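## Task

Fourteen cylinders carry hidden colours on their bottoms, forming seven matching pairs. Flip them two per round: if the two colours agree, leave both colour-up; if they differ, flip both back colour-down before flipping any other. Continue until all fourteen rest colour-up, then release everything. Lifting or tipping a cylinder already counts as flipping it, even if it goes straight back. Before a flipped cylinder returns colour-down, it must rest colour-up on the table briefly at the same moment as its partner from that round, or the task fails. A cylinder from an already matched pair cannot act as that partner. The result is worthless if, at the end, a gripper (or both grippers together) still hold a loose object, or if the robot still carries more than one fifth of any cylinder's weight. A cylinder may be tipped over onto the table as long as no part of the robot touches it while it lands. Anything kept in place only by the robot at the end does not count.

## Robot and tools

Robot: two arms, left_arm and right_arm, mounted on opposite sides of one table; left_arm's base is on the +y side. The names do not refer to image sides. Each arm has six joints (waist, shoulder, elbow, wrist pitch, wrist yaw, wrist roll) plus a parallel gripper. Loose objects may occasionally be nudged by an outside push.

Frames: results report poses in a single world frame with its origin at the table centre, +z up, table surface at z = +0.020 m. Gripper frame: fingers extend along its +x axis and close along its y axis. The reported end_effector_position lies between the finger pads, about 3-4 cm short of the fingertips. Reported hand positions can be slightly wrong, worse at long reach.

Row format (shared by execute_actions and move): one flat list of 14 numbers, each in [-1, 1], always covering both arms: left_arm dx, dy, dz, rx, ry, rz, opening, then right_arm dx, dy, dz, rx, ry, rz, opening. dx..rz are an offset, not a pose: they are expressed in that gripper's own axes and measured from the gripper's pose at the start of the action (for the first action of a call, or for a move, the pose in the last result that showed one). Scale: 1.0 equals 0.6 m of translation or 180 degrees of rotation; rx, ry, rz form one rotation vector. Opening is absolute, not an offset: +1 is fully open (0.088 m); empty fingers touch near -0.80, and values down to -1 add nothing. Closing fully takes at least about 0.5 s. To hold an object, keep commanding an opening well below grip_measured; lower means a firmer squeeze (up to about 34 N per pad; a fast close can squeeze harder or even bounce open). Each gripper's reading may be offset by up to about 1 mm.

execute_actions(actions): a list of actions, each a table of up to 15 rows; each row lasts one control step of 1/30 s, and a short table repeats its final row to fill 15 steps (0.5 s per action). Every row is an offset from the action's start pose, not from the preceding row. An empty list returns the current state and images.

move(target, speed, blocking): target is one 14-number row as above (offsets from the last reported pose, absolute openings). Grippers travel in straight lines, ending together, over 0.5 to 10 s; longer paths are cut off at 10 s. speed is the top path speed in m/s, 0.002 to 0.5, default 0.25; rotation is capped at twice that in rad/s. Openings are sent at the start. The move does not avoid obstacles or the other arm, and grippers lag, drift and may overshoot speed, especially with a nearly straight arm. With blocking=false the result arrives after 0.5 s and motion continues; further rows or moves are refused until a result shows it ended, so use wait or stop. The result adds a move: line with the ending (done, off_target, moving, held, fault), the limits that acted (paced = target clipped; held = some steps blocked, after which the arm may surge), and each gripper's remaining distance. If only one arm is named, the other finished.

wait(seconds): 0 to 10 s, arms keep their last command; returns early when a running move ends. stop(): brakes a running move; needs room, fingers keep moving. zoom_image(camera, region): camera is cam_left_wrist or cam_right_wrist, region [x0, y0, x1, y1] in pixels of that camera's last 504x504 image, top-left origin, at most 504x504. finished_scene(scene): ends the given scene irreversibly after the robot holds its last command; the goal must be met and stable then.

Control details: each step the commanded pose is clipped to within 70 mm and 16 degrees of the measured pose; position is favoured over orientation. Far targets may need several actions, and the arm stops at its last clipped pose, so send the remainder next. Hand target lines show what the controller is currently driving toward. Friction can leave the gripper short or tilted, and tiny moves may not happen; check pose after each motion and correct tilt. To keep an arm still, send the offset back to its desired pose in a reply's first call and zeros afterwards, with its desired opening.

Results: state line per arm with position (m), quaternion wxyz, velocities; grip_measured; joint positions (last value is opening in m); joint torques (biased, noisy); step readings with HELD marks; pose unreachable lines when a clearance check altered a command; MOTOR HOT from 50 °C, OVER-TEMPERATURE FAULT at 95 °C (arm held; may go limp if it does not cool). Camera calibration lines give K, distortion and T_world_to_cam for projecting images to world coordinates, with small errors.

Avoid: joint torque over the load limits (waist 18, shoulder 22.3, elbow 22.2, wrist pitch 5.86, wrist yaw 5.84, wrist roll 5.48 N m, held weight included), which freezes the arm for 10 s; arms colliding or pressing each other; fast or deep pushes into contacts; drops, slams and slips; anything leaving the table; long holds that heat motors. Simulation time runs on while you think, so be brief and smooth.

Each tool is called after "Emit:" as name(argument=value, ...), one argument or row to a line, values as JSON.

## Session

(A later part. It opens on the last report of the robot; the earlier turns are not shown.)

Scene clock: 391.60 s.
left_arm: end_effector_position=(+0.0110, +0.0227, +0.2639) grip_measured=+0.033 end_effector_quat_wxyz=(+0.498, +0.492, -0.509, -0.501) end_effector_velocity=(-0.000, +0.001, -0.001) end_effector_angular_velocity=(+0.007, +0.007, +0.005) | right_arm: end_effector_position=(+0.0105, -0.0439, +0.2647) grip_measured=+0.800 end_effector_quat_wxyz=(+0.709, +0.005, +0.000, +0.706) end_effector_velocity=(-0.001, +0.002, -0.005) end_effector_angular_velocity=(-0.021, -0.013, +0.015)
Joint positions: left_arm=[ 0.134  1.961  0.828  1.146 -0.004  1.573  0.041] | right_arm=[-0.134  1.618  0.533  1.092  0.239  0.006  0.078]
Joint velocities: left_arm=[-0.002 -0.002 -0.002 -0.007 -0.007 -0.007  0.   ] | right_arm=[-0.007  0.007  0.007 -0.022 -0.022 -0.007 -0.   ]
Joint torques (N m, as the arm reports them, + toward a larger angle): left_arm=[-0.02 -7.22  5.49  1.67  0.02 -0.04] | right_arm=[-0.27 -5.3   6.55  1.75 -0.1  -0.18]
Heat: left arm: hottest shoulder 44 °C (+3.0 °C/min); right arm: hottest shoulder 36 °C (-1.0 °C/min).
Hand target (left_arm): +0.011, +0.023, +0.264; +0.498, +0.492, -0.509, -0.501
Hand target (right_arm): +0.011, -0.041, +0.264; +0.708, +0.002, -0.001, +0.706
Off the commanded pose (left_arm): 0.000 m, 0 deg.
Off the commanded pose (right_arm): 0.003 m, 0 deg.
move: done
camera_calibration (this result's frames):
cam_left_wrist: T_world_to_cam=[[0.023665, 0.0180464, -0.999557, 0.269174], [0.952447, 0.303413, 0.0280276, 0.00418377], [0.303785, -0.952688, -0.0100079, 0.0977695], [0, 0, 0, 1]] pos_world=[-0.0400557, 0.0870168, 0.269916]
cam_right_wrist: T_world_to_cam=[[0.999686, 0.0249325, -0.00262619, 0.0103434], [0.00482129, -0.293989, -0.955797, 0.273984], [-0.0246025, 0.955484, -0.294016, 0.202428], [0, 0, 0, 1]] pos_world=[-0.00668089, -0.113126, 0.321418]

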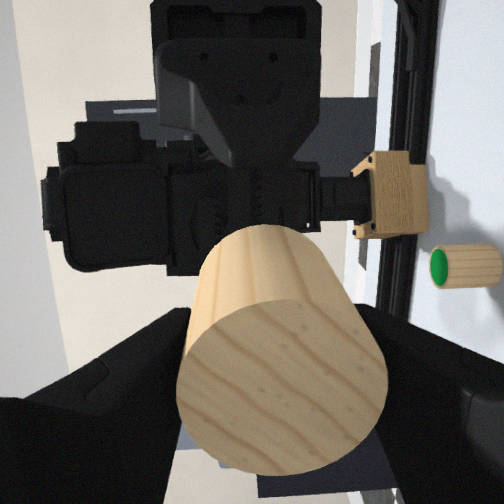

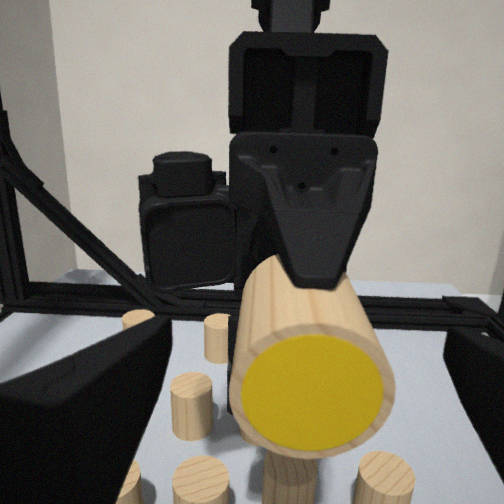

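Emit:
execute_actions(
  actions=[
    [[0,0,0,0,0,0,-0.3,0,0,0,0,0,0,-0.3]],
    [[0,0,0,0,0,0,-0.3,0,0,0,0,0,0,-0.3]],
    [[0,0,0,0,0,0,0.8,0,0,0,0,0,0,-0.3]],
  ],
)

Emit:
move(
  target=[-0.1,0,0,0,0,0,0.8,-0.1,0,0,0,0,0,-0.3],
  speed=0.2,
)

Emit:
move(
  target=[-0.194,-0.16,0.025,0,0,-0.502,0.5,-0.24,-0.277,-0.14,0,0.506,0,-0.3],
  speed=0.35,
)

Scene clock: 395.83 s.
left_arm: end_effector_position=(+0.0110, +0.0228, +0.2637) grip_measured=+0.791 end_effector_quat_wxyz=(+0.498, +0.492, -0.508, -0.501) end_effector_velocity=(-0.003, +0.000, -0.007) end_effector_angular_velocity=(+0.027, +0.007, -0.000) | right_arm: end_effector_position=(+0.0101, -0.0436, +0.2647) grip_measured=+0.024 end_effector_quat_wxyz=(+0.708, +0.005, +0.000, +0.706) end_effector_velocity=(+0.002, -0.000, -0.002) end_effector_angular_velocity=(-0.007, -0.009, -0.010)
Joint positions: left_arm=[ 0.134  1.961  0.828  1.146 -0.004  1.573  0.078] | right_arm=[-0.133  1.619  0.534  1.092  0.238  0.006  0.04 ]
Joint velocities: left_arm=[-0.007  0.002 -0.002 -0.022 -0.007 -0.007  0.004] | right_arm=[-0.002 -0.002 -0.002 -0.007  0.007 -0.007 -0.   ]
Joint torques (N m, as the arm reports them, + toward a larger angle): left_arm=[-0.02 -7.15  5.44  1.71 -0.01 -0.04] | right_arm=[ 0.04 -6.4   5.31  1.83 -0.01 -0.01]
Heat: left arm: hottest shoulder 44 °C (+4.0 °C/min); right arm: hottest shoulder 36 °C (-1.0 °C/min).
Hand target (left_arm): +0.011, +0.023, +0.264; +0.498, +0.492, -0.508, -0.501
Hand target (right_arm): +0.010, -0.044, +0.265; +0.708, +0.005, +0.000, +0.706
Off the commanded pose (left_arm): 0.000 m, 0 deg.
Off the commanded pose (right_arm): 0.000 m, 0 deg.
Step readings (end_effector_position; steps 1 to 15: 1st action; 16 to 30: 2nd action; 31 to 45: 3rd action):
0: left_arm (+0.0110, +0.0227, +0.2638) | right_arm (+0.0105, -0.0436, +0.2647)
1: left_arm (+0.0110, +0.0227, +0.2638) | right_arm (+0.0105, -0.0436, +0.2647)
2: left_arm (+0.0110, +0.0227, +0.2638) | right_arm (+0.0105, -0.0436, +0.2647)
4: left_arm (+0.0110, +0.0227, +0.2638) | right_arm (+0.0105, -0.0436, +0.2647)
8: left_arm (+0.0110, +0.0228, +0.2637) | right_arm (+0.0101, -0.0436, +0.2647)
15: left_arm (+0.0110, +0.0228, +0.2637) | right_arm (+0.0101, -0.0436, +0.2647)
16: left_arm (+0.0110, +0.0228, +0.2637) | right_arm (+0.0101, -0.0436, +0.2647)
17: left_arm (+0.0110, +0.0228, +0.2637) | right_arm (+0.0101, -0.0436, +0.2647)
19: left_arm (+0.0110, +0.0228, +0.2637) | right_arm (+0.0101, -0.0436, +0.2647)
23: left_arm (+0.0110, +0.0228, +0.2637) | right_arm (+0.0101, -0.0436, +0.2647)
30: left_arm (+0.0110, +0.0228, +0.2637) | right_arm (+0.0101, -0.0436, +0.2647)
31: left_arm (+0.0110, +0.0228, +0.2637) | right_arm (+0.0101, -0.0436, +0.2647)
32: left_arm (+0.0110, +0.0228, +0.2637) | right_arm (+0.0101, -0.0436, +0.2647)
34: left_arm (+0.0110, +0.0228, +0.2637) | right_arm (+0.0101, -0.0436, +0.2647)
38: left_arm (+0.0110, +0.0228, +0.2637) | right_arm (+0.0101, -0.0436, +0.2647)
45: end_effector_position above
camera_calibration (this result's frames):
cam_left_wrist: T_world_to_cam=[[0.0236616, 0.0184367, -0.99955, 0.269017], [0.952331, 0.303766, 0.0281468, 0.00407128], [0.304148, -0.952568, -0.0103703, 0.0979082], [0, 0, 0, 1]] pos_world=[-0.0400211, 0.0870677, 0.269797]
cam_right_wrist: T_world_to_cam=[[0.999646, 0.0264579, -0.00261849, 0.0108006], [0.00527719, -0.293979, -0.955797, 0.274048], [-0.0260582, 0.955446, -0.294015, 0.202168], [0, 0, 0, 1]] pos_world=[-0.00697483, -0.112882, 0.321403]

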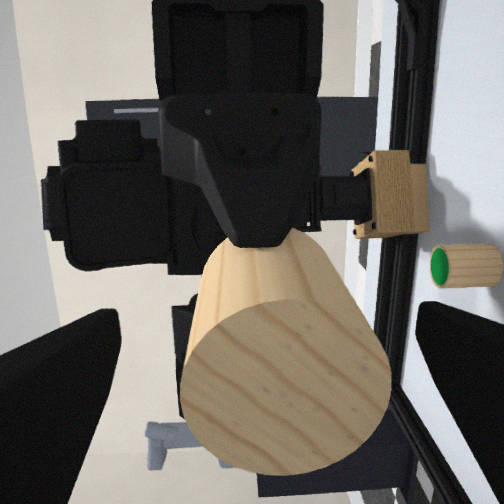

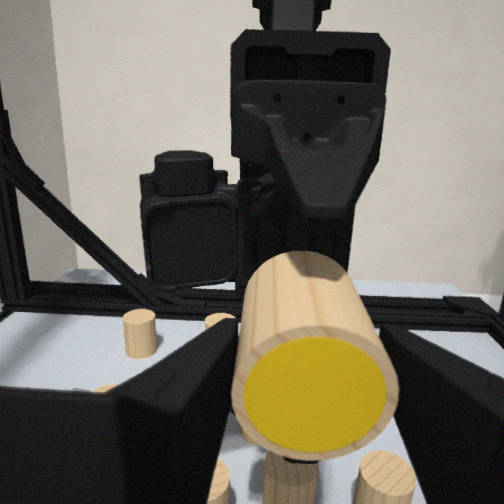

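Scene clock: 396.73 s.
left_arm: end_effector_position=(+0.0124, +0.0806, +0.2595) grip_measured=+0.800 end_effector_quat_wxyz=(+0.496, +0.495, -0.506, -0.503) end_effector_velocity=(+0.000, +0.004, -0.003) end_effector_angular_velocity=(+0.012, +0.007, +0.005) | right_arm: end_effector_position=(+0.0098, -0.1004, +0.2661) grip_measured=+0.024 end_effector_quat_wxyz=(+0.708, +0.007, -0.000, +0.706) end_effector_velocity=(-0.002, -0.002, -0.003) end_effector_angular_velocity=(-0.016, -0.027, +0.019)
Joint positions: left_arm=[ 0.134  1.809  0.579  1.234 -0.004  1.573  0.078] | right_arm=[-0.07   1.392  0.333  1.07   0.301  0.006  0.04 ]
Joint velocities: left_arm=[-0.002 -0.012 -0.017 -0.007 -0.007 -0.007 -0.   ] | right_arm=[-0.002 -0.012 -0.007 -0.022 -0.022 -0.022 -0.   ]
Joint torques (N m, as the arm reports them, + toward a larger angle): left_arm=[-0.26 -7.05  4.48  2.01 -0.06 -0.05] | right_arm=[ 0.44 -5.53  4.06  1.77  0.15  0.  ]
Heat: left arm: hottest shoulder 44 °C (+4.0 °C/min); right arm: hottest shoulder 36 °C (-1.0 °C/min).
Hand target (left_arm): +0.012, +0.083, +0.263; +0.498, +0.492, -0.508, -0.501
Hand target (right_arm): +0.010, -0.104, +0.264; +0.708, +0.005, +0.001, +0.706
Off the commanded pose (left_arm): 0.004 m, 1 deg.
Off the commanded pose (right_arm): 0.004 m, 0 deg.
move: done
camera_calibration (this result's frames):
cam_left_wrist: T_world_to_cam=[[0.0238802, 0.0279658, -0.999324, 0.262872], [0.952324, 0.303483, 0.03125, -0.015432], [0.304151, -0.952427, -0.0193853, 0.154904], [0, 0, 0, 1]] pos_world=[-0.0386954, 0.144867, 0.266179]
cam_right_wrist: T_world_to_cam=[[0.999631, 0.0268548, -0.00416483, 0.0130752], [0.00381053, -0.290251, -0.956943, 0.25937], [-0.0269074, 0.956574, -0.290246, 0.255943], [0, 0, 0, 1]] pos_world=[-0.00717196, -0.169897, 0.322543]

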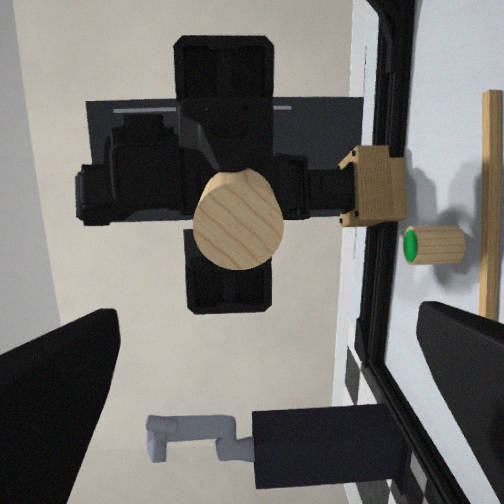

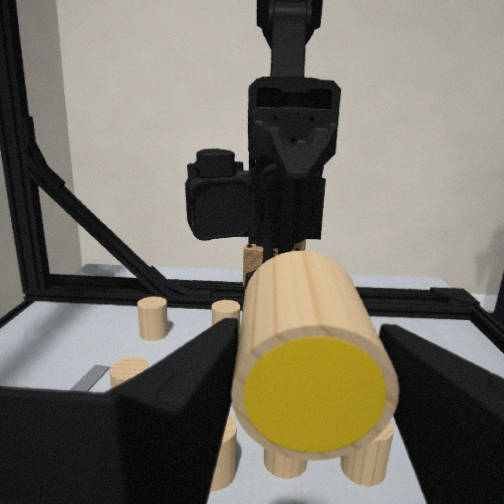

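Scene clock: 399.50 s.
left_arm: end_effector_position=(+0.0011, +0.1979, +0.1626) grip_measured=+0.500 end_effector_quat_wxyz=(-0.004, +0.708, -0.004, -0.706) end_effector_velocity=(-0.002, +0.005, +0.001) end_effector_angular_velocity=(+0.032, +0.005, +0.005) | right_arm: end_effector_position=(+0.1733, -0.2451, +0.1795) grip_measured=+0.024 end_effector_quat_wxyz=(+0.502, -0.499, +0.505, +0.495) end_effector_velocity=(+0.001, -0.005, +0.000) end_effector_angular_velocity=(-0.023, +0.003, +0.000)
Joint positions: left_arm=[ 0.091  1.822  1.226 -0.974 -0.003  1.517  0.064] | right_arm=[-0.816  1.446  0.996 -1.127  0.004 -0.434  0.04 ]
Joint velocities: left_arm=[-0.002  0.007  0.012 -0.037  0.007 -0.007 -0.   ] | right_arm=[-0.007  0.002  0.002 -0.022  0.007 -0.007 -0.   ]
Joint torques (N m, as the arm reports them, + toward a larger angle): left_arm=[-0.34 -5.57  6.67  0.    0.27 -0.08] | right_arm=[-0.36 -4.26  6.93 -0.09  0.07 -0.24]
Heat: left arm: hottest shoulder 43 °C (+3.0 °C/min); right arm: hottest shoulder 35 °C (-1.0 °C/min).
Hand target (left_arm): -0.001, +0.196, +0.162; -0.005, +0.706, -0.003, -0.708
Hand target (right_arm): +0.176, -0.243, +0.180; +0.501, -0.501, +0.503, +0.494
Off the commanded pose (left_arm): 0.002 m, 0 deg.
Off the commanded pose (right_arm): 0.002 m, 1 deg.
move: done
camera_calibration (this result's frames):
cam_left_wrist: T_world_to_cam=[[0.0332245, 0.99894, 0.0318584, -0.196867], [0.945125, -0.0417686, 0.324028, -0.0165387], [0.325015, 0.0193445, -0.945511, 0.226349], [0, 0, 0, 1]] pos_world=[-0.051395, 0.191589, 0.225647]
cam_right_wrist: T_world_to_cam=[[0.999588, -0.00841043, -0.0274392, -0.151321], [0.000414283, -0.951768, 0.30682, -0.254555], [-0.0286962, -0.306705, -0.951372, 0.182958], [0, 0, 0, 1]] pos_world=[0.156615, -0.187436, 0.248011]

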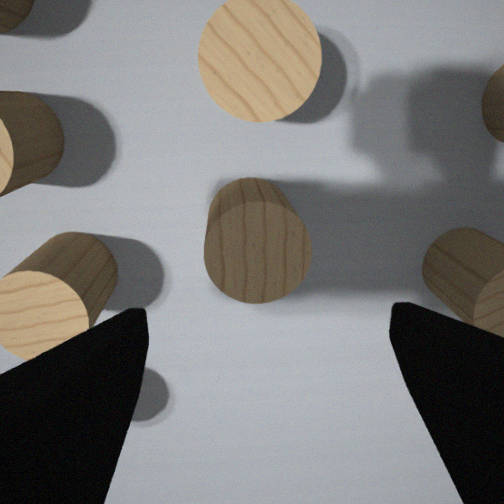

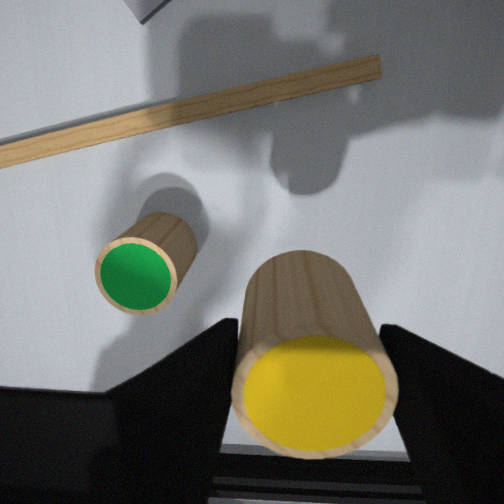

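Emit:
move(
  target=[0.14,-0.002,0.005,0,0,0,0.5,0.158,-0.005,0,0,0,0,-0.3],
  speed=0.07,
)

Scene clock: 402.57 s.
left_arm: end_effector_position=(-0.0004, +0.1973, +0.0822) grip_measured=+0.500 end_effector_quat_wxyz=(-0.001, +0.708, -0.008, -0.706) end_effector_velocity=(-0.002, -0.003, +0.003) end_effector_angular_velocity=(-0.018, -0.006, +0.000) | right_arm: end_effector_position=(+0.1777, -0.2417, +0.0897) grip_measured=+0.024 end_effector_quat_wxyz=(+0.509, -0.496, +0.499, +0.496) end_effector_velocity=(+0.004, +0.001, +0.000) end_effector_angular_velocity=(+0.003, -0.010, -0.015)
Joint positions: left_arm=[ 0.087  1.97   1.063 -0.654 -0.003  1.513  0.063] | right_arm=[-0.825  1.6    0.751 -0.708  0.005 -0.44   0.04 ]
Joint velocities: left_arm=[-0.007 -0.007  0.002  0.007 -0.007 -0.007 -0.   ] | right_arm=[-0.007  0.002  0.002  0.007  0.007  0.007 -0.   ]
Joint torques (N m, as the arm reports them, + toward a larger angle): left_arm=[-0.26 -5.83  4.32  0.44  0.06 -0.1 ] | right_arm=[-0.2  -4.69  3.31  0.31 -0.06 -0.2 ]
Heat: left arm: hottest shoulder 43 °C (+3.0 °C/min); right arm: hottest shoulder 35 °C (-1.0 °C/min).
Hand target (left_arm): -0.001, +0.200, +0.079; -0.004, +0.708, -0.004, -0.706
Hand target (right_arm): +0.176, -0.246, +0.085; +0.502, -0.499, +0.504, +0.495
Off the commanded pose (left_arm): 0.004 m, 1 deg.
Off the commanded pose (right_arm): 0.007 m, 1 deg.
move: done
camera_calibration (this result's frames):
cam_left_wrist: T_world_to_cam=[[0.0343859, 0.999159, 0.0223206, -0.192869], [0.945294, -0.0397653, 0.323787, 0.0105342], [0.324403, 0.00996581, -0.945867, 0.152767], [0, 0, 0, 1]] pos_world=[-0.052884, 0.191604, 0.145391]
cam_right_wrist: T_world_to_cam=[[0.999755, -0.011451, -0.0189215, -0.159594], [-0.00545896, -0.956823, 0.29062, -0.222476], [-0.0214324, -0.290446, -0.956651, 0.101761], [0, 0, 0, 1]] pos_world=[0.160522, -0.185141, 0.158986]

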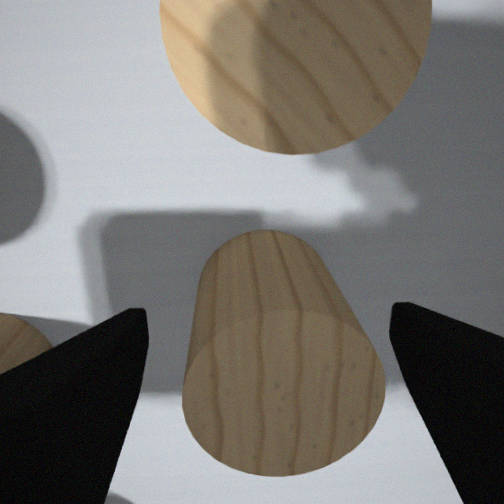

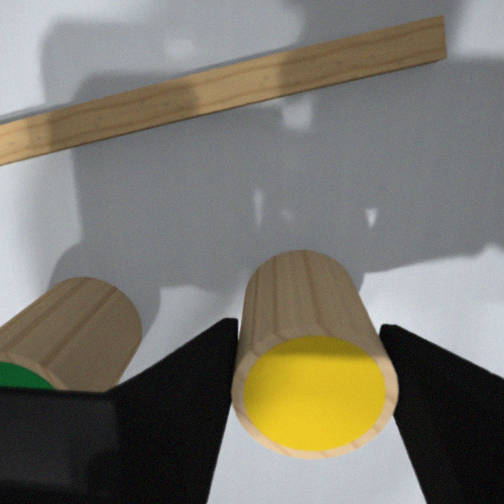

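Emit:
execute_actions(
  actions=[
    [[0,0,0,0,0,0,-0.3,0.013,0,-0.005,0,0.005,0,-0.3]],
    [[0,0,0,0,0,0,-0.3,0.011,0,-0.004,0,0.004,0,-0.3]],
    [[0,0,0,0,0,0,-0.3,0,0,0,0,0,0,0.35]],
  ],
)

Emit:
move(
  target=[-0.2,0,0,0,0,0,-0.3,-0.16,0,0,0,0,0,0.35],
  speed=0.25,
)

Emit:
move(
  target=[-0.108,0.298,-0.021,0,0,0.506,-0.3,-0.12,0.278,0.205,0,-0.495,0,0.8],
  speed=0.35,
)

Scene clock: 407.03 s.
left_arm: end_effector_position=(-0.0005, +0.1975, +0.0819) grip_measured=+0.035 end_effector_quat_wxyz=(-0.001, +0.708, -0.008, -0.706) end_effector_velocity=(+0.000, +0.002, +0.000) end_effector_angular_velocity=(+0.007, -0.008, +0.020) | right_arm: end_effector_position=(+0.1781, -0.2410, +0.0882) grip_measured=+0.344 end_effector_quat_wxyz=(+0.510, -0.496, +0.498, +0.496) end_effector_velocity=(-0.002, -0.002, -0.001) end_effector_angular_velocity=(-0.008, +0.012, +0.005)
Joint positions: left_arm=[ 0.086  1.97   1.063 -0.654 -0.003  1.513  0.041] | right_arm=[-0.825  1.604  0.748 -0.698  0.005 -0.441  0.056]
Joint velocities: left_arm=[-0.002 -0.002 -0.002 -0.007 -0.007 -0.022  0.   ] | right_arm=[-0.002  0.002 -0.002 -0.007 -0.007 -0.007  0.002]
Joint torques (N m, as the arm reports them, + toward a larger angle): left_arm=[-0.04 -6.47  4.83  0.2   0.05  0.01] | right_arm=[-0.03 -5.55  4.63 -0.03 -0.01 -0.03]
Heat: left arm: hottest shoulder 43 °C (+2.0 °C/min); right arm: hottest shoulder 35 °C (-1.0 °C/min).
Hand target (left_arm): -0.001, +0.198, +0.082; -0.001, +0.708, -0.008, -0.706
Hand target (right_arm): +0.178, -0.241, +0.088; +0.510, -0.496, +0.498, +0.496
Off the commanded pose (left_arm): 0.000 m, 0 deg.
Off the commanded pose (right_arm): 0.001 m, 0 deg.
Step readings (end_effector_position; steps 1 to 15: 1st action; 16 to 30: 2nd action; 31 to 45: 3rd action):
0: left_arm (-0.0005, +0.1974, +0.0819) | right_arm (+0.1776, -0.2419, +0.0893)
1: left_arm (-0.0005, +0.1974, +0.0819) | right_arm (+0.1777, -0.2417, +0.0889)
2: left_arm (-0.0005, +0.1974, +0.0819) | right_arm (+0.1777, -0.2416, +0.0885)
4: left_arm (-0.0005, +0.1975, +0.0819) | right_arm (+0.1777, -0.2416, +0.0885)
8: left_arm (-0.0005, +0.1975, +0.0819) | right_arm (+0.1777, -0.2417, +0.0883)
15: left_arm (-0.0005, +0.1975, +0.0819) | right_arm (+0.1777, -0.2417, +0.0883)
16: left_arm (-0.0005, +0.1975, +0.0819) | right_arm (+0.1778, -0.2416, +0.0883)
17: left_arm (-0.0005, +0.1975, +0.0819) | right_arm (+0.1778, -0.2416, +0.0883)
19: left_arm (-0.0005, +0.1975, +0.0819) | right_arm (+0.1778, -0.2417, +0.0882)
23: left_arm (-0.0005, +0.1975, +0.0819) | right_arm (+0.1778, -0.2415, +0.0882)
30: left_arm (-0.0005, +0.1975, +0.0819) | right_arm (+0.1779, -0.2415, +0.0882)
31: left_arm (-0.0005, +0.1975, +0.0819) | right_arm (+0.1779, -0.2415, +0.0882)
32: left_arm (-0.0005, +0.1975, +0.0819) | right_arm (+0.1779, -0.2413, +0.0882)
34: left_arm (-0.0005, +0.1975, +0.0819) | right_arm (+0.1784, -0.2403, +0.0882)
38: left_arm (-0.0005, +0.1975, +0.0819) | right_arm (+0.1782, -0.2408, +0.0882)
45: end_effector_position above
camera_calibration (this result's frames):
cam_left_wrist: T_world_to_cam=[[0.0343841, 0.999133, 0.0234629, -0.193198], [0.945269, -0.0401347, 0.323814, 0.0108145], [0.324475, 0.0110447, -0.94583, 0.152292], [0, 0, 0, 1]] pos_world=[-0.0529946, 0.191782, 0.145073]
cam_right_wrist: T_world_to_cam=[[0.999793, -0.0110232, -0.0170924, -0.160109], [-0.00563804, -0.957666, 0.287826, -0.221265], [-0.0195415, -0.287671, -0.95753, 0.101019], [0, 0, 0, 1]] pos_world=[0.160803, -0.184602, 0.157678]

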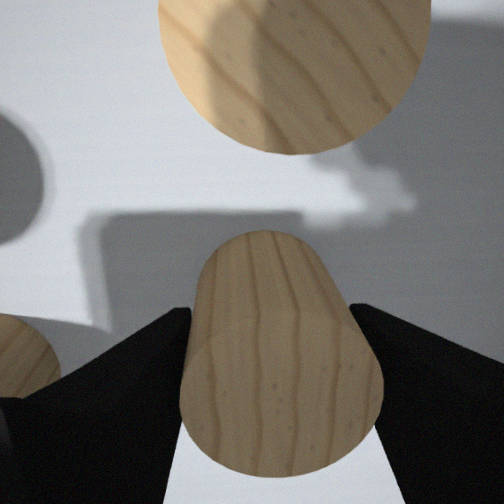

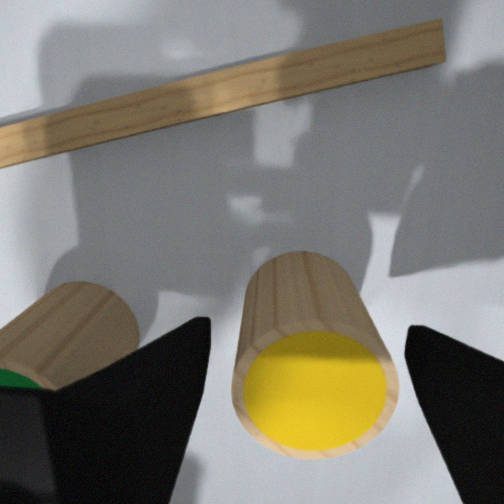

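Scene clock: 408.03 s.
left_arm: end_effector_position=(-0.0006, +0.2004, +0.1963) grip_measured=+0.035 end_effector_quat_wxyz=(-0.007, +0.708, -0.002, -0.706) end_effector_velocity=(+0.000, +0.000, +0.005) end_effector_angular_velocity=(+0.002, -0.008, +0.005) | right_arm: end_effector_position=(+0.1764, -0.2444, +0.1798) grip_measured=+0.350 end_effector_quat_wxyz=(+0.506, -0.497, +0.503, +0.494) end_effector_velocity=(-0.003, -0.004, +0.004) end_effector_angular_velocity=(-0.017, +0.016, +0.005)
Joint positions: left_arm=[ 0.086  1.783  1.316 -1.111 -0.003  1.513  0.041] | right_arm=[-0.825  1.446  0.998 -1.12   0.005 -0.44   0.056]
Joint velocities: left_arm=[-0.002 -0.002  0.017 -0.022 -0.007 -0.007 -0.   ] | right_arm=[-0.002 -0.002  0.012 -0.037 -0.007 -0.007 -0.   ]
Joint torques (N m, as the arm reports them, + toward a larger angle): left_arm=[-0.32 -7.07  7.06 -0.01  0.05 -0.07] | right_arm=[ 0.24 -5.78  7.   -0.07 -0.03  0.03]
Heat: left arm: hottest shoulder 43 °C (+2.0 °C/min); right arm: hottest shoulder 35 °C (-1.0 °C/min).
Hand target (left_arm): -0.002, +0.198, +0.202; -0.001, +0.708, -0.008, -0.706
Hand target (right_arm): +0.177, -0.242, +0.184; +0.510, -0.495, +0.498, +0.496
Off the commanded pose (left_arm): 0.006 m, 1 deg.
Off the commanded pose (right_arm): 0.005 m, 1 deg.
move: done
camera_calibration (this result's frames):
cam_left_wrist: T_world_to_cam=[[0.0351115, 0.998619, 0.0390854, -0.201732], [0.944877, -0.0459106, 0.324192, -0.024986], [0.325538, 0.025548, -0.945184, 0.257424], [0, 0, 0, 1]] pos_world=[-0.0531095, 0.19373, 0.259298]
cam_right_wrist: T_world_to_cam=[[0.999659, -0.0116674, -0.0233446, -0.155912], [-0.00412023, -0.95384, 0.300286, -0.252481], [-0.0257706, -0.300088, -0.953563, 0.185057], [0, 0, 0, 1]] pos_world=[0.159587, -0.187112, 0.248641]

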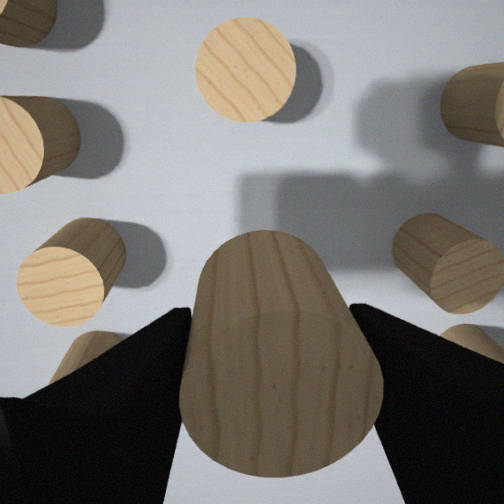

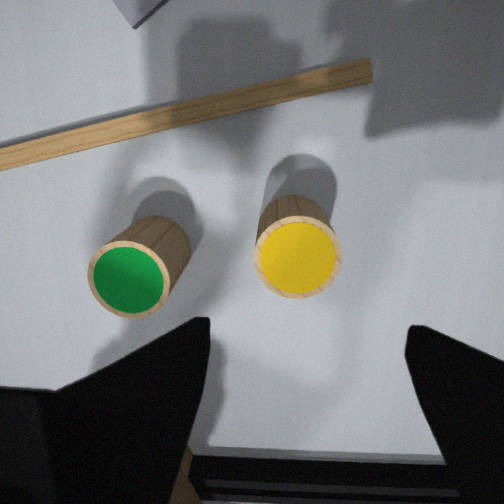

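Scene clock: 410.93 s.
left_arm: end_effector_position=(+0.0085, +0.0246, +0.2580) grip_measured=+0.034 end_effector_quat_wxyz=(+0.495, +0.497, -0.506, -0.503) end_effector_velocity=(-0.000, +0.001, -0.011) end_effector_angular_velocity=(+0.036, -0.008, +0.005) | right_arm: end_effector_position=(+0.0106, -0.1186, +0.2592) grip_measured=+0.800 end_effector_quat_wxyz=(+0.710, +0.008, +0.007, +0.704) end_effector_velocity=(-0.001, +0.001, -0.002) end_effector_angular_velocity=(+0.002, -0.007, +0.005)
Joint positions: left_arm=[ 0.126  1.967  0.818  1.15  -0.013  1.576  0.041] | right_arm=[-0.042  1.333  0.263  1.073  0.335  0.02   0.078]
Joint velocities: left_arm=[-0.002  0.007 -0.007 -0.022 -0.007  0.007  0.   ] | right_arm=[-0.002  0.017 -0.002  0.022 -0.007 -0.007 -0.   ]
Joint torques (N m, as the arm reports them, + toward a larger angle): left_arm=[ 0.26 -6.44  6.61  2.13  0.19  0.06] | right_arm=[ 0.36 -3.25  3.74  1.92  0.1  -0.13]
Heat: left arm: hottest shoulder 43 °C (+2.0 °C/min); right arm: hottest shoulder 35 °C (-1.0 °C/min).
Hand target (left_arm): +0.009, +0.022, +0.260; +0.496, +0.494, -0.510, -0.500
Hand target (right_arm): +0.011, -0.121, +0.252; +0.710, -0.002, +0.008, +0.704
Off the commanded pose (left_arm): 0.004 m, 1 deg.
Off the commanded pose (right_arm): 0.008 m, 2 deg.
move: done
camera_calibration (this result's frames):
cam_left_wrist: T_world_to_cam=[[0.0273249, 0.0306011, -0.999158, 0.262863], [0.951858, 0.304494, 0.0353571, 0.00423109], [0.305319, -0.952023, -0.0208076, 0.10303], [0, 0, 0, 1]] pos_world=[-0.042667, 0.0887542, 0.264636]
cam_right_wrist: T_world_to_cam=[[0.999655, 0.0207654, -0.0161088, 0.015168], [-0.00919482, -0.297864, -0.954564, 0.246055], [-0.0246202, 0.954382, -0.29757, 0.272993], [0, 0, 0, 1]] pos_world=[-0.00617919, -0.187563, 0.316354]

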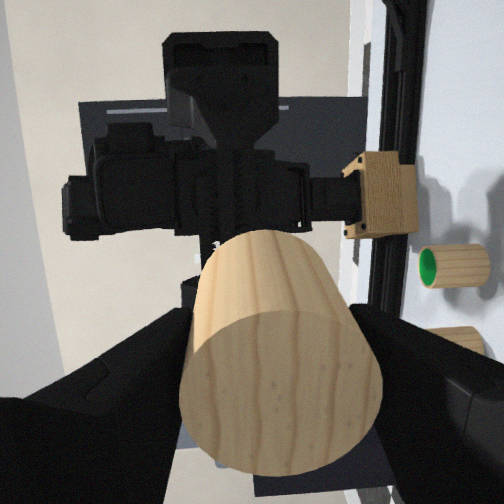

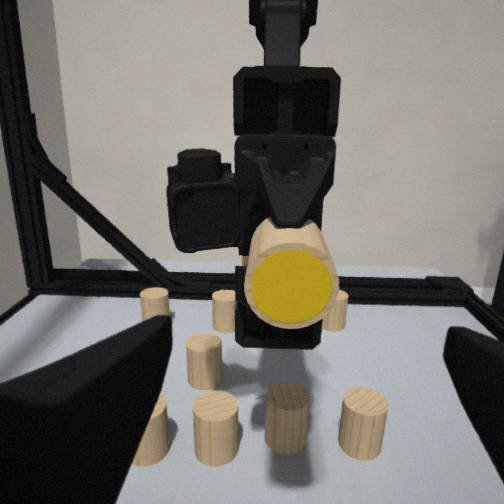

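Emit:
move(
  target=[0,0,0,0,0,0,-0.3,0.133,0.002,-0.003,-0.004,0,0,0.8],
  speed=0.12,
)

Emit:
execute_actions(
  actions=[
    [[0,0,0,0,0,0,-0.3,0,0,0,0,0,0,-0.3]],
    [[0,0,0,0,0,0,-0.3,0,0,0,0,0,0,-0.3]],
    [[0,0,0,0,0,0,0.8,0,0,0,0,0,0,-0.3]],
  ],
)

Emit:
move(
  target=[-0.1,0,0,0,0,0,0.8,-0.1,0,0,0,0,0,-0.3],
  speed=0.2,
)

Emit:
move(
  target=[-0.368,-0.147,-0.024,0,0,-0.5,0.5,-0.23,-0.41,-0.133,0,0.506,0,-0.3],
  speed=0.35,
)

Scene clock: 415.57 s.
left_arm: end_effector_position=(+0.0086, +0.0245, +0.2577) grip_measured=+0.033 end_effector_quat_wxyz=(+0.495, +0.497, -0.506, -0.503) end_effector_velocity=(+0.000, +0.001, +0.001) end_effector_angular_velocity=(+0.003, +0.022, -0.005) | right_arm: end_effector_position=(+0.0100, -0.0421, +0.2585) grip_measured=+0.800 end_effector_quat_wxyz=(+0.710, +0.007, +0.003, +0.704) end_effector_velocity=(-0.000, +0.002, +0.003) end_effector_angular_velocity=(+0.012, -0.019, +0.005)
Joint positions: left_arm=[ 0.126  1.968  0.818  1.151 -0.013  1.576  0.041] | right_arm=[-0.13   1.649  0.531  1.123  0.247  0.014  0.078]
Joint velocities: left_arm=[ 0.002 -0.007 -0.002 -0.007  0.007 -0.022 -0.   ] | right_arm=[-0.002  0.002  0.007  0.007 -0.007 -0.022 -0.   ]
Joint torques (N m, as the arm reports them, + toward a larger angle): left_arm=[-0.11 -7.2   5.49  1.71  0.01 -0.04] | right_arm=[-0.19 -5.34  6.24  1.71 -0.13 -0.19]
Heat: left arm: hottest shoulder 42 °C (+1.0 °C/min); right arm: hottest shoulder 35 °C (-2.0 °C/min).
Hand target (left_arm): +0.009, +0.025, +0.258; +0.495, +0.497, -0.506, -0.503
Hand target (right_arm): +0.010, -0.039, +0.258; +0.710, +0.004, +0.002, +0.704
Off the commanded pose (left_arm): 0.000 m, 0 deg.
Off the commanded pose (right_arm): 0.003 m, 0 deg.
move: done
camera_calibration (this result's frames):
cam_left_wrist: T_world_to_cam=[[0.027337, 0.0309821, -0.999146, 0.262533], [0.951857, 0.30448, 0.0354847, 0.00412828], [0.30532, -0.952015, -0.0211669, 0.102952], [0, 0, 0, 1]] pos_world=[-0.0425396, 0.0886207, 0.264341]
cam_right_wrist: T_world_to_cam=[[0.99975, 0.020011, -0.00997618, 0.0125083], [-0.0036212, -0.295372, -0.955376, 0.268471], [-0.0220647, 0.955173, -0.295226, 0.199122], [0, 0, 0, 1]] pos_world=[-0.00713939, -0.111148, 0.315401]

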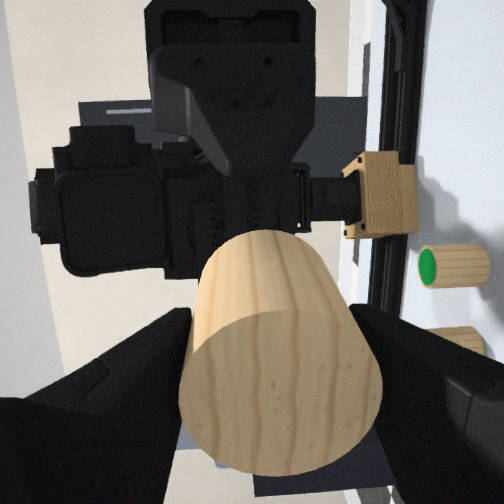

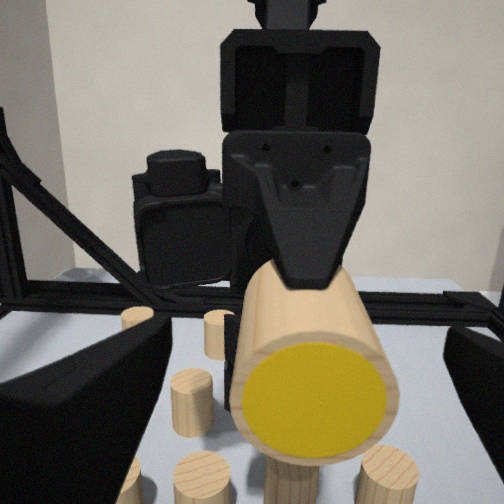

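Scene clock: 417.07 s.
left_arm: end_effector_position=(+0.0087, +0.0245, +0.2578) grip_measured=+0.791 end_effector_quat_wxyz=(+0.495, +0.497, -0.506, -0.503) end_effector_velocity=(-0.000, +0.001, +0.004) end_effector_angular_velocity=(-0.012, +0.008, +0.005) | right_arm: end_effector_position=(+0.0099, -0.0421, +0.2585) grip_measured=+0.024 end_effector_quat_wxyz=(+0.710, +0.007, +0.004, +0.704) end_effector_velocity=(+0.000, -0.000, +0.002) end_effector_angular_velocity=(+0.007, -0.006, +0.005)
Joint positions: left_arm=[ 0.126  1.968  0.818  1.151 -0.014  1.576  0.078] | right_arm=[-0.13   1.649  0.531  1.123  0.247  0.014  0.04 ]
Joint velocities: left_arm=[-0.002 -0.007 -0.002  0.007 -0.007 -0.007  0.004] | right_arm=[-0.002 -0.002 -0.002  0.007 -0.007 -0.007 -0.   ]
Joint torques (N m, as the arm reports them, + toward a larger angle): left_arm=[-0.04 -7.07  5.53  1.75 -0.02 -0.04] | right_arm=[ 0.08 -6.44  5.18  1.85  0.   -0.01]
Heat: left arm: hottest shoulder 42 °C (+1.0 °C/min); right arm: hottest shoulder 35 °C (-3.0 °C/min).
Hand target (left_arm): +0.009, +0.024, +0.258; +0.495, +0.497, -0.506, -0.503
Hand target (right_arm): +0.010, -0.042, +0.258; +0.710, +0.007, +0.004, +0.704
Off the commanded pose (left_arm): 0.000 m, 0 deg.
Off the commanded pose (right_arm): 0.000 m, 0 deg.
Step readings (end_effector_position; steps 1 to 15: 1st action; 16 to 30: 2nd action; 31 to 45: 3rd action):
0: left_arm (+0.0086, +0.0245, +0.2577) | right_arm (+0.0100, -0.0421, +0.2585)
1: left_arm (+0.0086, +0.0245, +0.2577) | right_arm (+0.0100, -0.0421, +0.2585)
2: left_arm (+0.0086, +0.0245, +0.2577) | right_arm (+0.0100, -0.0421, +0.2585)
4: left_arm (+0.0086, +0.0245, +0.2577) | right_arm (+0.0100, -0.0421, +0.2585)
8: left_arm (+0.0087, +0.0245, +0.2577) | right_arm (+0.0099, -0.0421, +0.2585)
15: left_arm (+0.0087, +0.0245, +0.2577) | right_arm (+0.0099, -0.0421, +0.2585)
16: left_arm (+0.0087, +0.0245, +0.2577) | right_arm (+0.0099, -0.0421, +0.2585)
17: left_arm (+0.0087, +0.0245, +0.2577) | right_arm (+0.0099, -0.0421, +0.2585)
19: left_arm (+0.0087, +0.0245, +0.2577) | right_arm (+0.0099, -0.0421, +0.2585)
23: left_arm (+0.0087, +0.0245, +0.2577) | right_arm (+0.0099, -0.0421, +0.2585)
30: left_arm (+0.0087, +0.0245, +0.2577) | right_arm (+0.0099, -0.0421, +0.2585)
31: left_arm (+0.0087, +0.0245, +0.2577) | right_arm (+0.0099, -0.0421, +0.2585)
32: left_arm (+0.0087, +0.0245, +0.2577) | right_arm (+0.0099, -0.0421, +0.2585)
34: left_arm (+0.0087, +0.0245, +0.2578) | right_arm (+0.0099, -0.0421, +0.2585)
38: left_arm (+0.0087, +0.0245, +0.2578) | right_arm (+0.0099, -0.0421, +0.2585)
45: end_effector_position above
camera_calibration (this result's frames):
cam_left_wrist: T_world_to_cam=[[0.0273011, 0.0306219, -0.999158, 0.262625], [0.951625, 0.30522, 0.0353566, 0.00403359], [0.306046, -0.951789, -0.0208078, 0.102812], [0, 0, 0, 1]] pos_world=[-0.0424736, 0.0885823, 0.264401]
cam_right_wrist: T_world_to_cam=[[0.999738, 0.0203944, -0.0103555, 0.0126799], [-0.00387048, -0.29537, -0.955375, 0.268473], [-0.022543, 0.955165, -0.295213, 0.199122], [0, 0, 0, 1]] pos_world=[-0.0071487, -0.111154, 0.315407]

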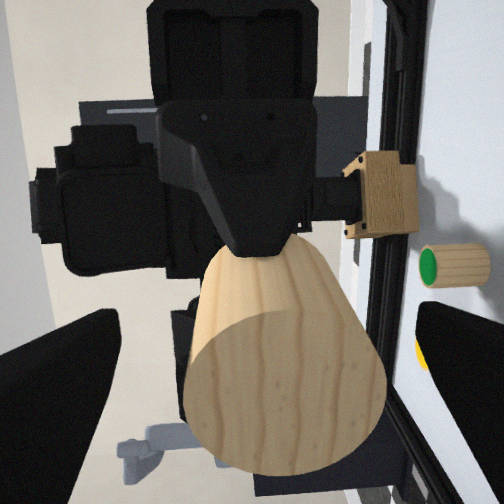

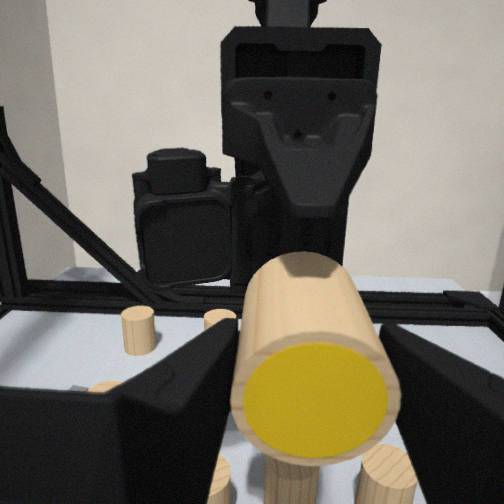

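Scene clock: 417.97 s.
left_arm: end_effector_position=(+0.0098, +0.0825, +0.2543) grip_measured=+0.800 end_effector_quat_wxyz=(+0.492, +0.499, -0.504, -0.505) end_effector_velocity=(+0.000, +0.003, +0.000) end_effector_angular_velocity=(-0.002, +0.007, +0.005) | right_arm: end_effector_position=(+0.0091, -0.0990, +0.2594) grip_measured=+0.024 end_effector_quat_wxyz=(+0.710, +0.009, +0.003, +0.704) end_effector_velocity=(-0.002, -0.001, +0.002) end_effector_angular_velocity=(+0.002, +0.008, +0.010)
Joint positions: left_arm=[ 0.125  1.816  0.569  1.238 -0.014  1.576  0.078] | right_arm=[-0.065  1.433  0.327  1.113  0.311  0.014  0.04 ]
Joint velocities: left_arm=[-0.002 -0.007 -0.012  0.007 -0.007 -0.007  0.   ] | right_arm=[ 0.002 -0.012 -0.002 -0.007 -0.007  0.007 -0.   ]
Joint torques (N m, as the arm reports them, + toward a larger angle): left_arm=[-0.2  -6.94  4.4   2.01 -0.13 -0.03] | right_arm=[ 0.1  -5.6   3.92  1.76  0.11 -0.01]
Heat: left arm: hottest shoulder 42 °C (+1.0 °C/min); right arm: hottest shoulder 35 °C (-3.0 °C/min).
Hand target (left_arm): +0.009, +0.084, +0.258; +0.495, +0.497, -0.506, -0.503
Hand target (right_arm): +0.009, -0.102, +0.258; +0.710, +0.007, +0.004, +0.704
Off the commanded pose (left_arm): 0.004 m, 1 deg.
Off the commanded pose (right_arm): 0.003 m, 0 deg.
move: done
camera_calibration (this result's frames):
cam_left_wrist: T_world_to_cam=[[0.0276535, 0.0401026, -0.998813, 0.256455], [0.952079, 0.303415, 0.0385418, -0.0152569], [0.304601, -0.952014, -0.0297904, 0.159903], [0, 0, 0, 1]] pos_world=[-0.0412727, 0.146575, 0.261502]
cam_right_wrist: T_world_to_cam=[[0.99971, 0.0211853, -0.0114354, 0.0150367], [-0.00472687, -0.293026, -0.956093, 0.25295], [-0.023606, 0.95587, -0.292841, 0.253151], [0, 0, 0, 1]] pos_world=[-0.00786081, -0.168178, 0.316149]

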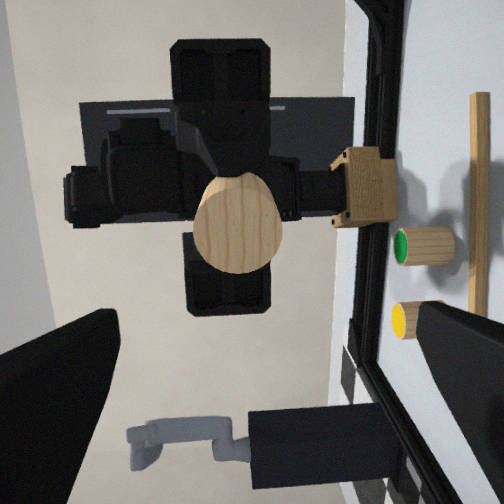

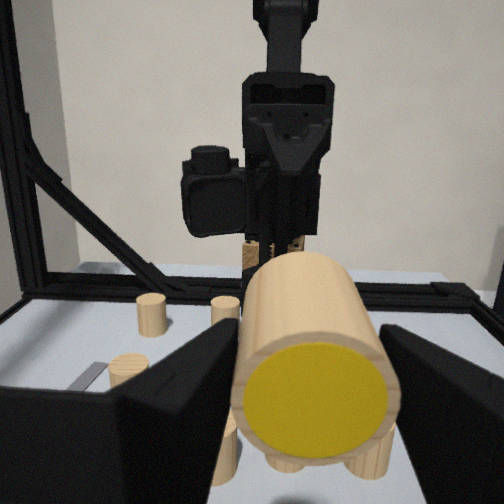

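Scene clock: 420.73 s.
left_arm: end_effector_position=(+0.0265, +0.3049, +0.1666) grip_measured=+0.500 end_effector_quat_wxyz=(-0.006, +0.707, -0.001, -0.708) end_effector_velocity=(+0.003, +0.001, -0.001) end_effector_angular_velocity=(+0.013, -0.022, +0.005) | right_arm: end_effector_position=(+0.2506, -0.2388, +0.1770) grip_measured=+0.025 end_effector_quat_wxyz=(+0.502, -0.497, +0.507, +0.494) end_effector_velocity=(+0.001, -0.003, +0.001) end_effector_angular_velocity=(-0.008, +0.017, +0.010)
Joint positions: left_arm=[ 0.18   1.42   0.818 -0.976  0.001  1.603  0.064] | right_arm=[-1.058  1.631  1.165 -1.112  0.003 -0.67   0.04 ]
Joint velocities: left_arm=[-0.002  0.007  0.002 -0.007 -0.022 -0.007 -0.   ] | right_arm=[-0.012  0.007  0.012 -0.022 -0.007 -0.022 -0.   ]
Joint torques (N m, as the arm reports them, + toward a larger angle): left_arm=[ 0.37 -3.13  6.71 -0.02 -0.03  0.13] | right_arm=[-0.26 -5.48  6.87 -0.08  0.07 -0.18]
Heat: left arm: hottest shoulder 42 °C (+1.0 °C/min); right arm: hottest shoulder 35 °C (-4.0 °C/min).
Hand target (left_arm): +0.028, +0.303, +0.168; -0.007, +0.708, -0.001, -0.707
Hand target (right_arm): +0.254, -0.238, +0.177; +0.500, -0.499, +0.507, +0.493
Off the commanded pose (left_arm): 0.003 m, 1 deg.
Off the commanded pose (right_arm): 0.003 m, 1 deg.
move: done
camera_calibration (this result's frames):
cam_left_wrist: T_world_to_cam=[[0.0314598, 0.998709, 0.0398924, -0.305889], [0.946601, -0.0425838, 0.319583, -0.0364337], [0.320869, 0.0277081, -0.946718, 0.217555], [0, 0, 0, 1]] pos_world=[-0.0256952, 0.297915, 0.229809]
cam_right_wrist: T_world_to_cam=[[0.999397, -0.0141747, -0.031693, -0.229161], [-0.0037352, -0.951458, 0.307754, -0.246805], [-0.0345169, -0.307451, -0.950938, 0.185909], [0, 0, 0, 1]] pos_world=[0.234518, -0.180915, 0.245481]

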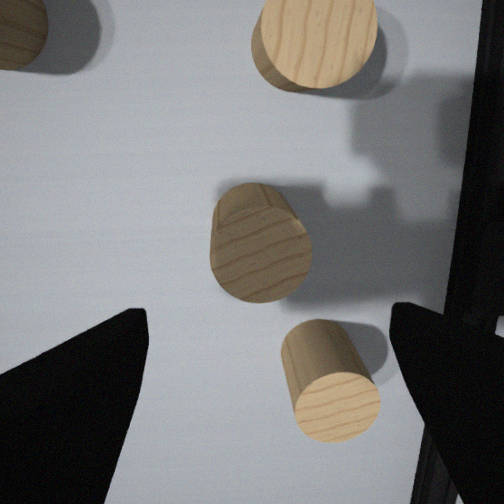

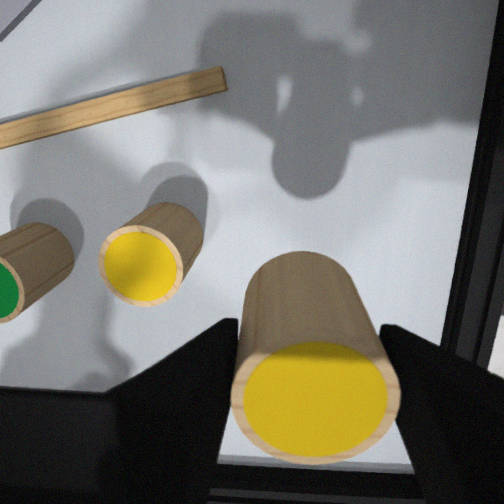

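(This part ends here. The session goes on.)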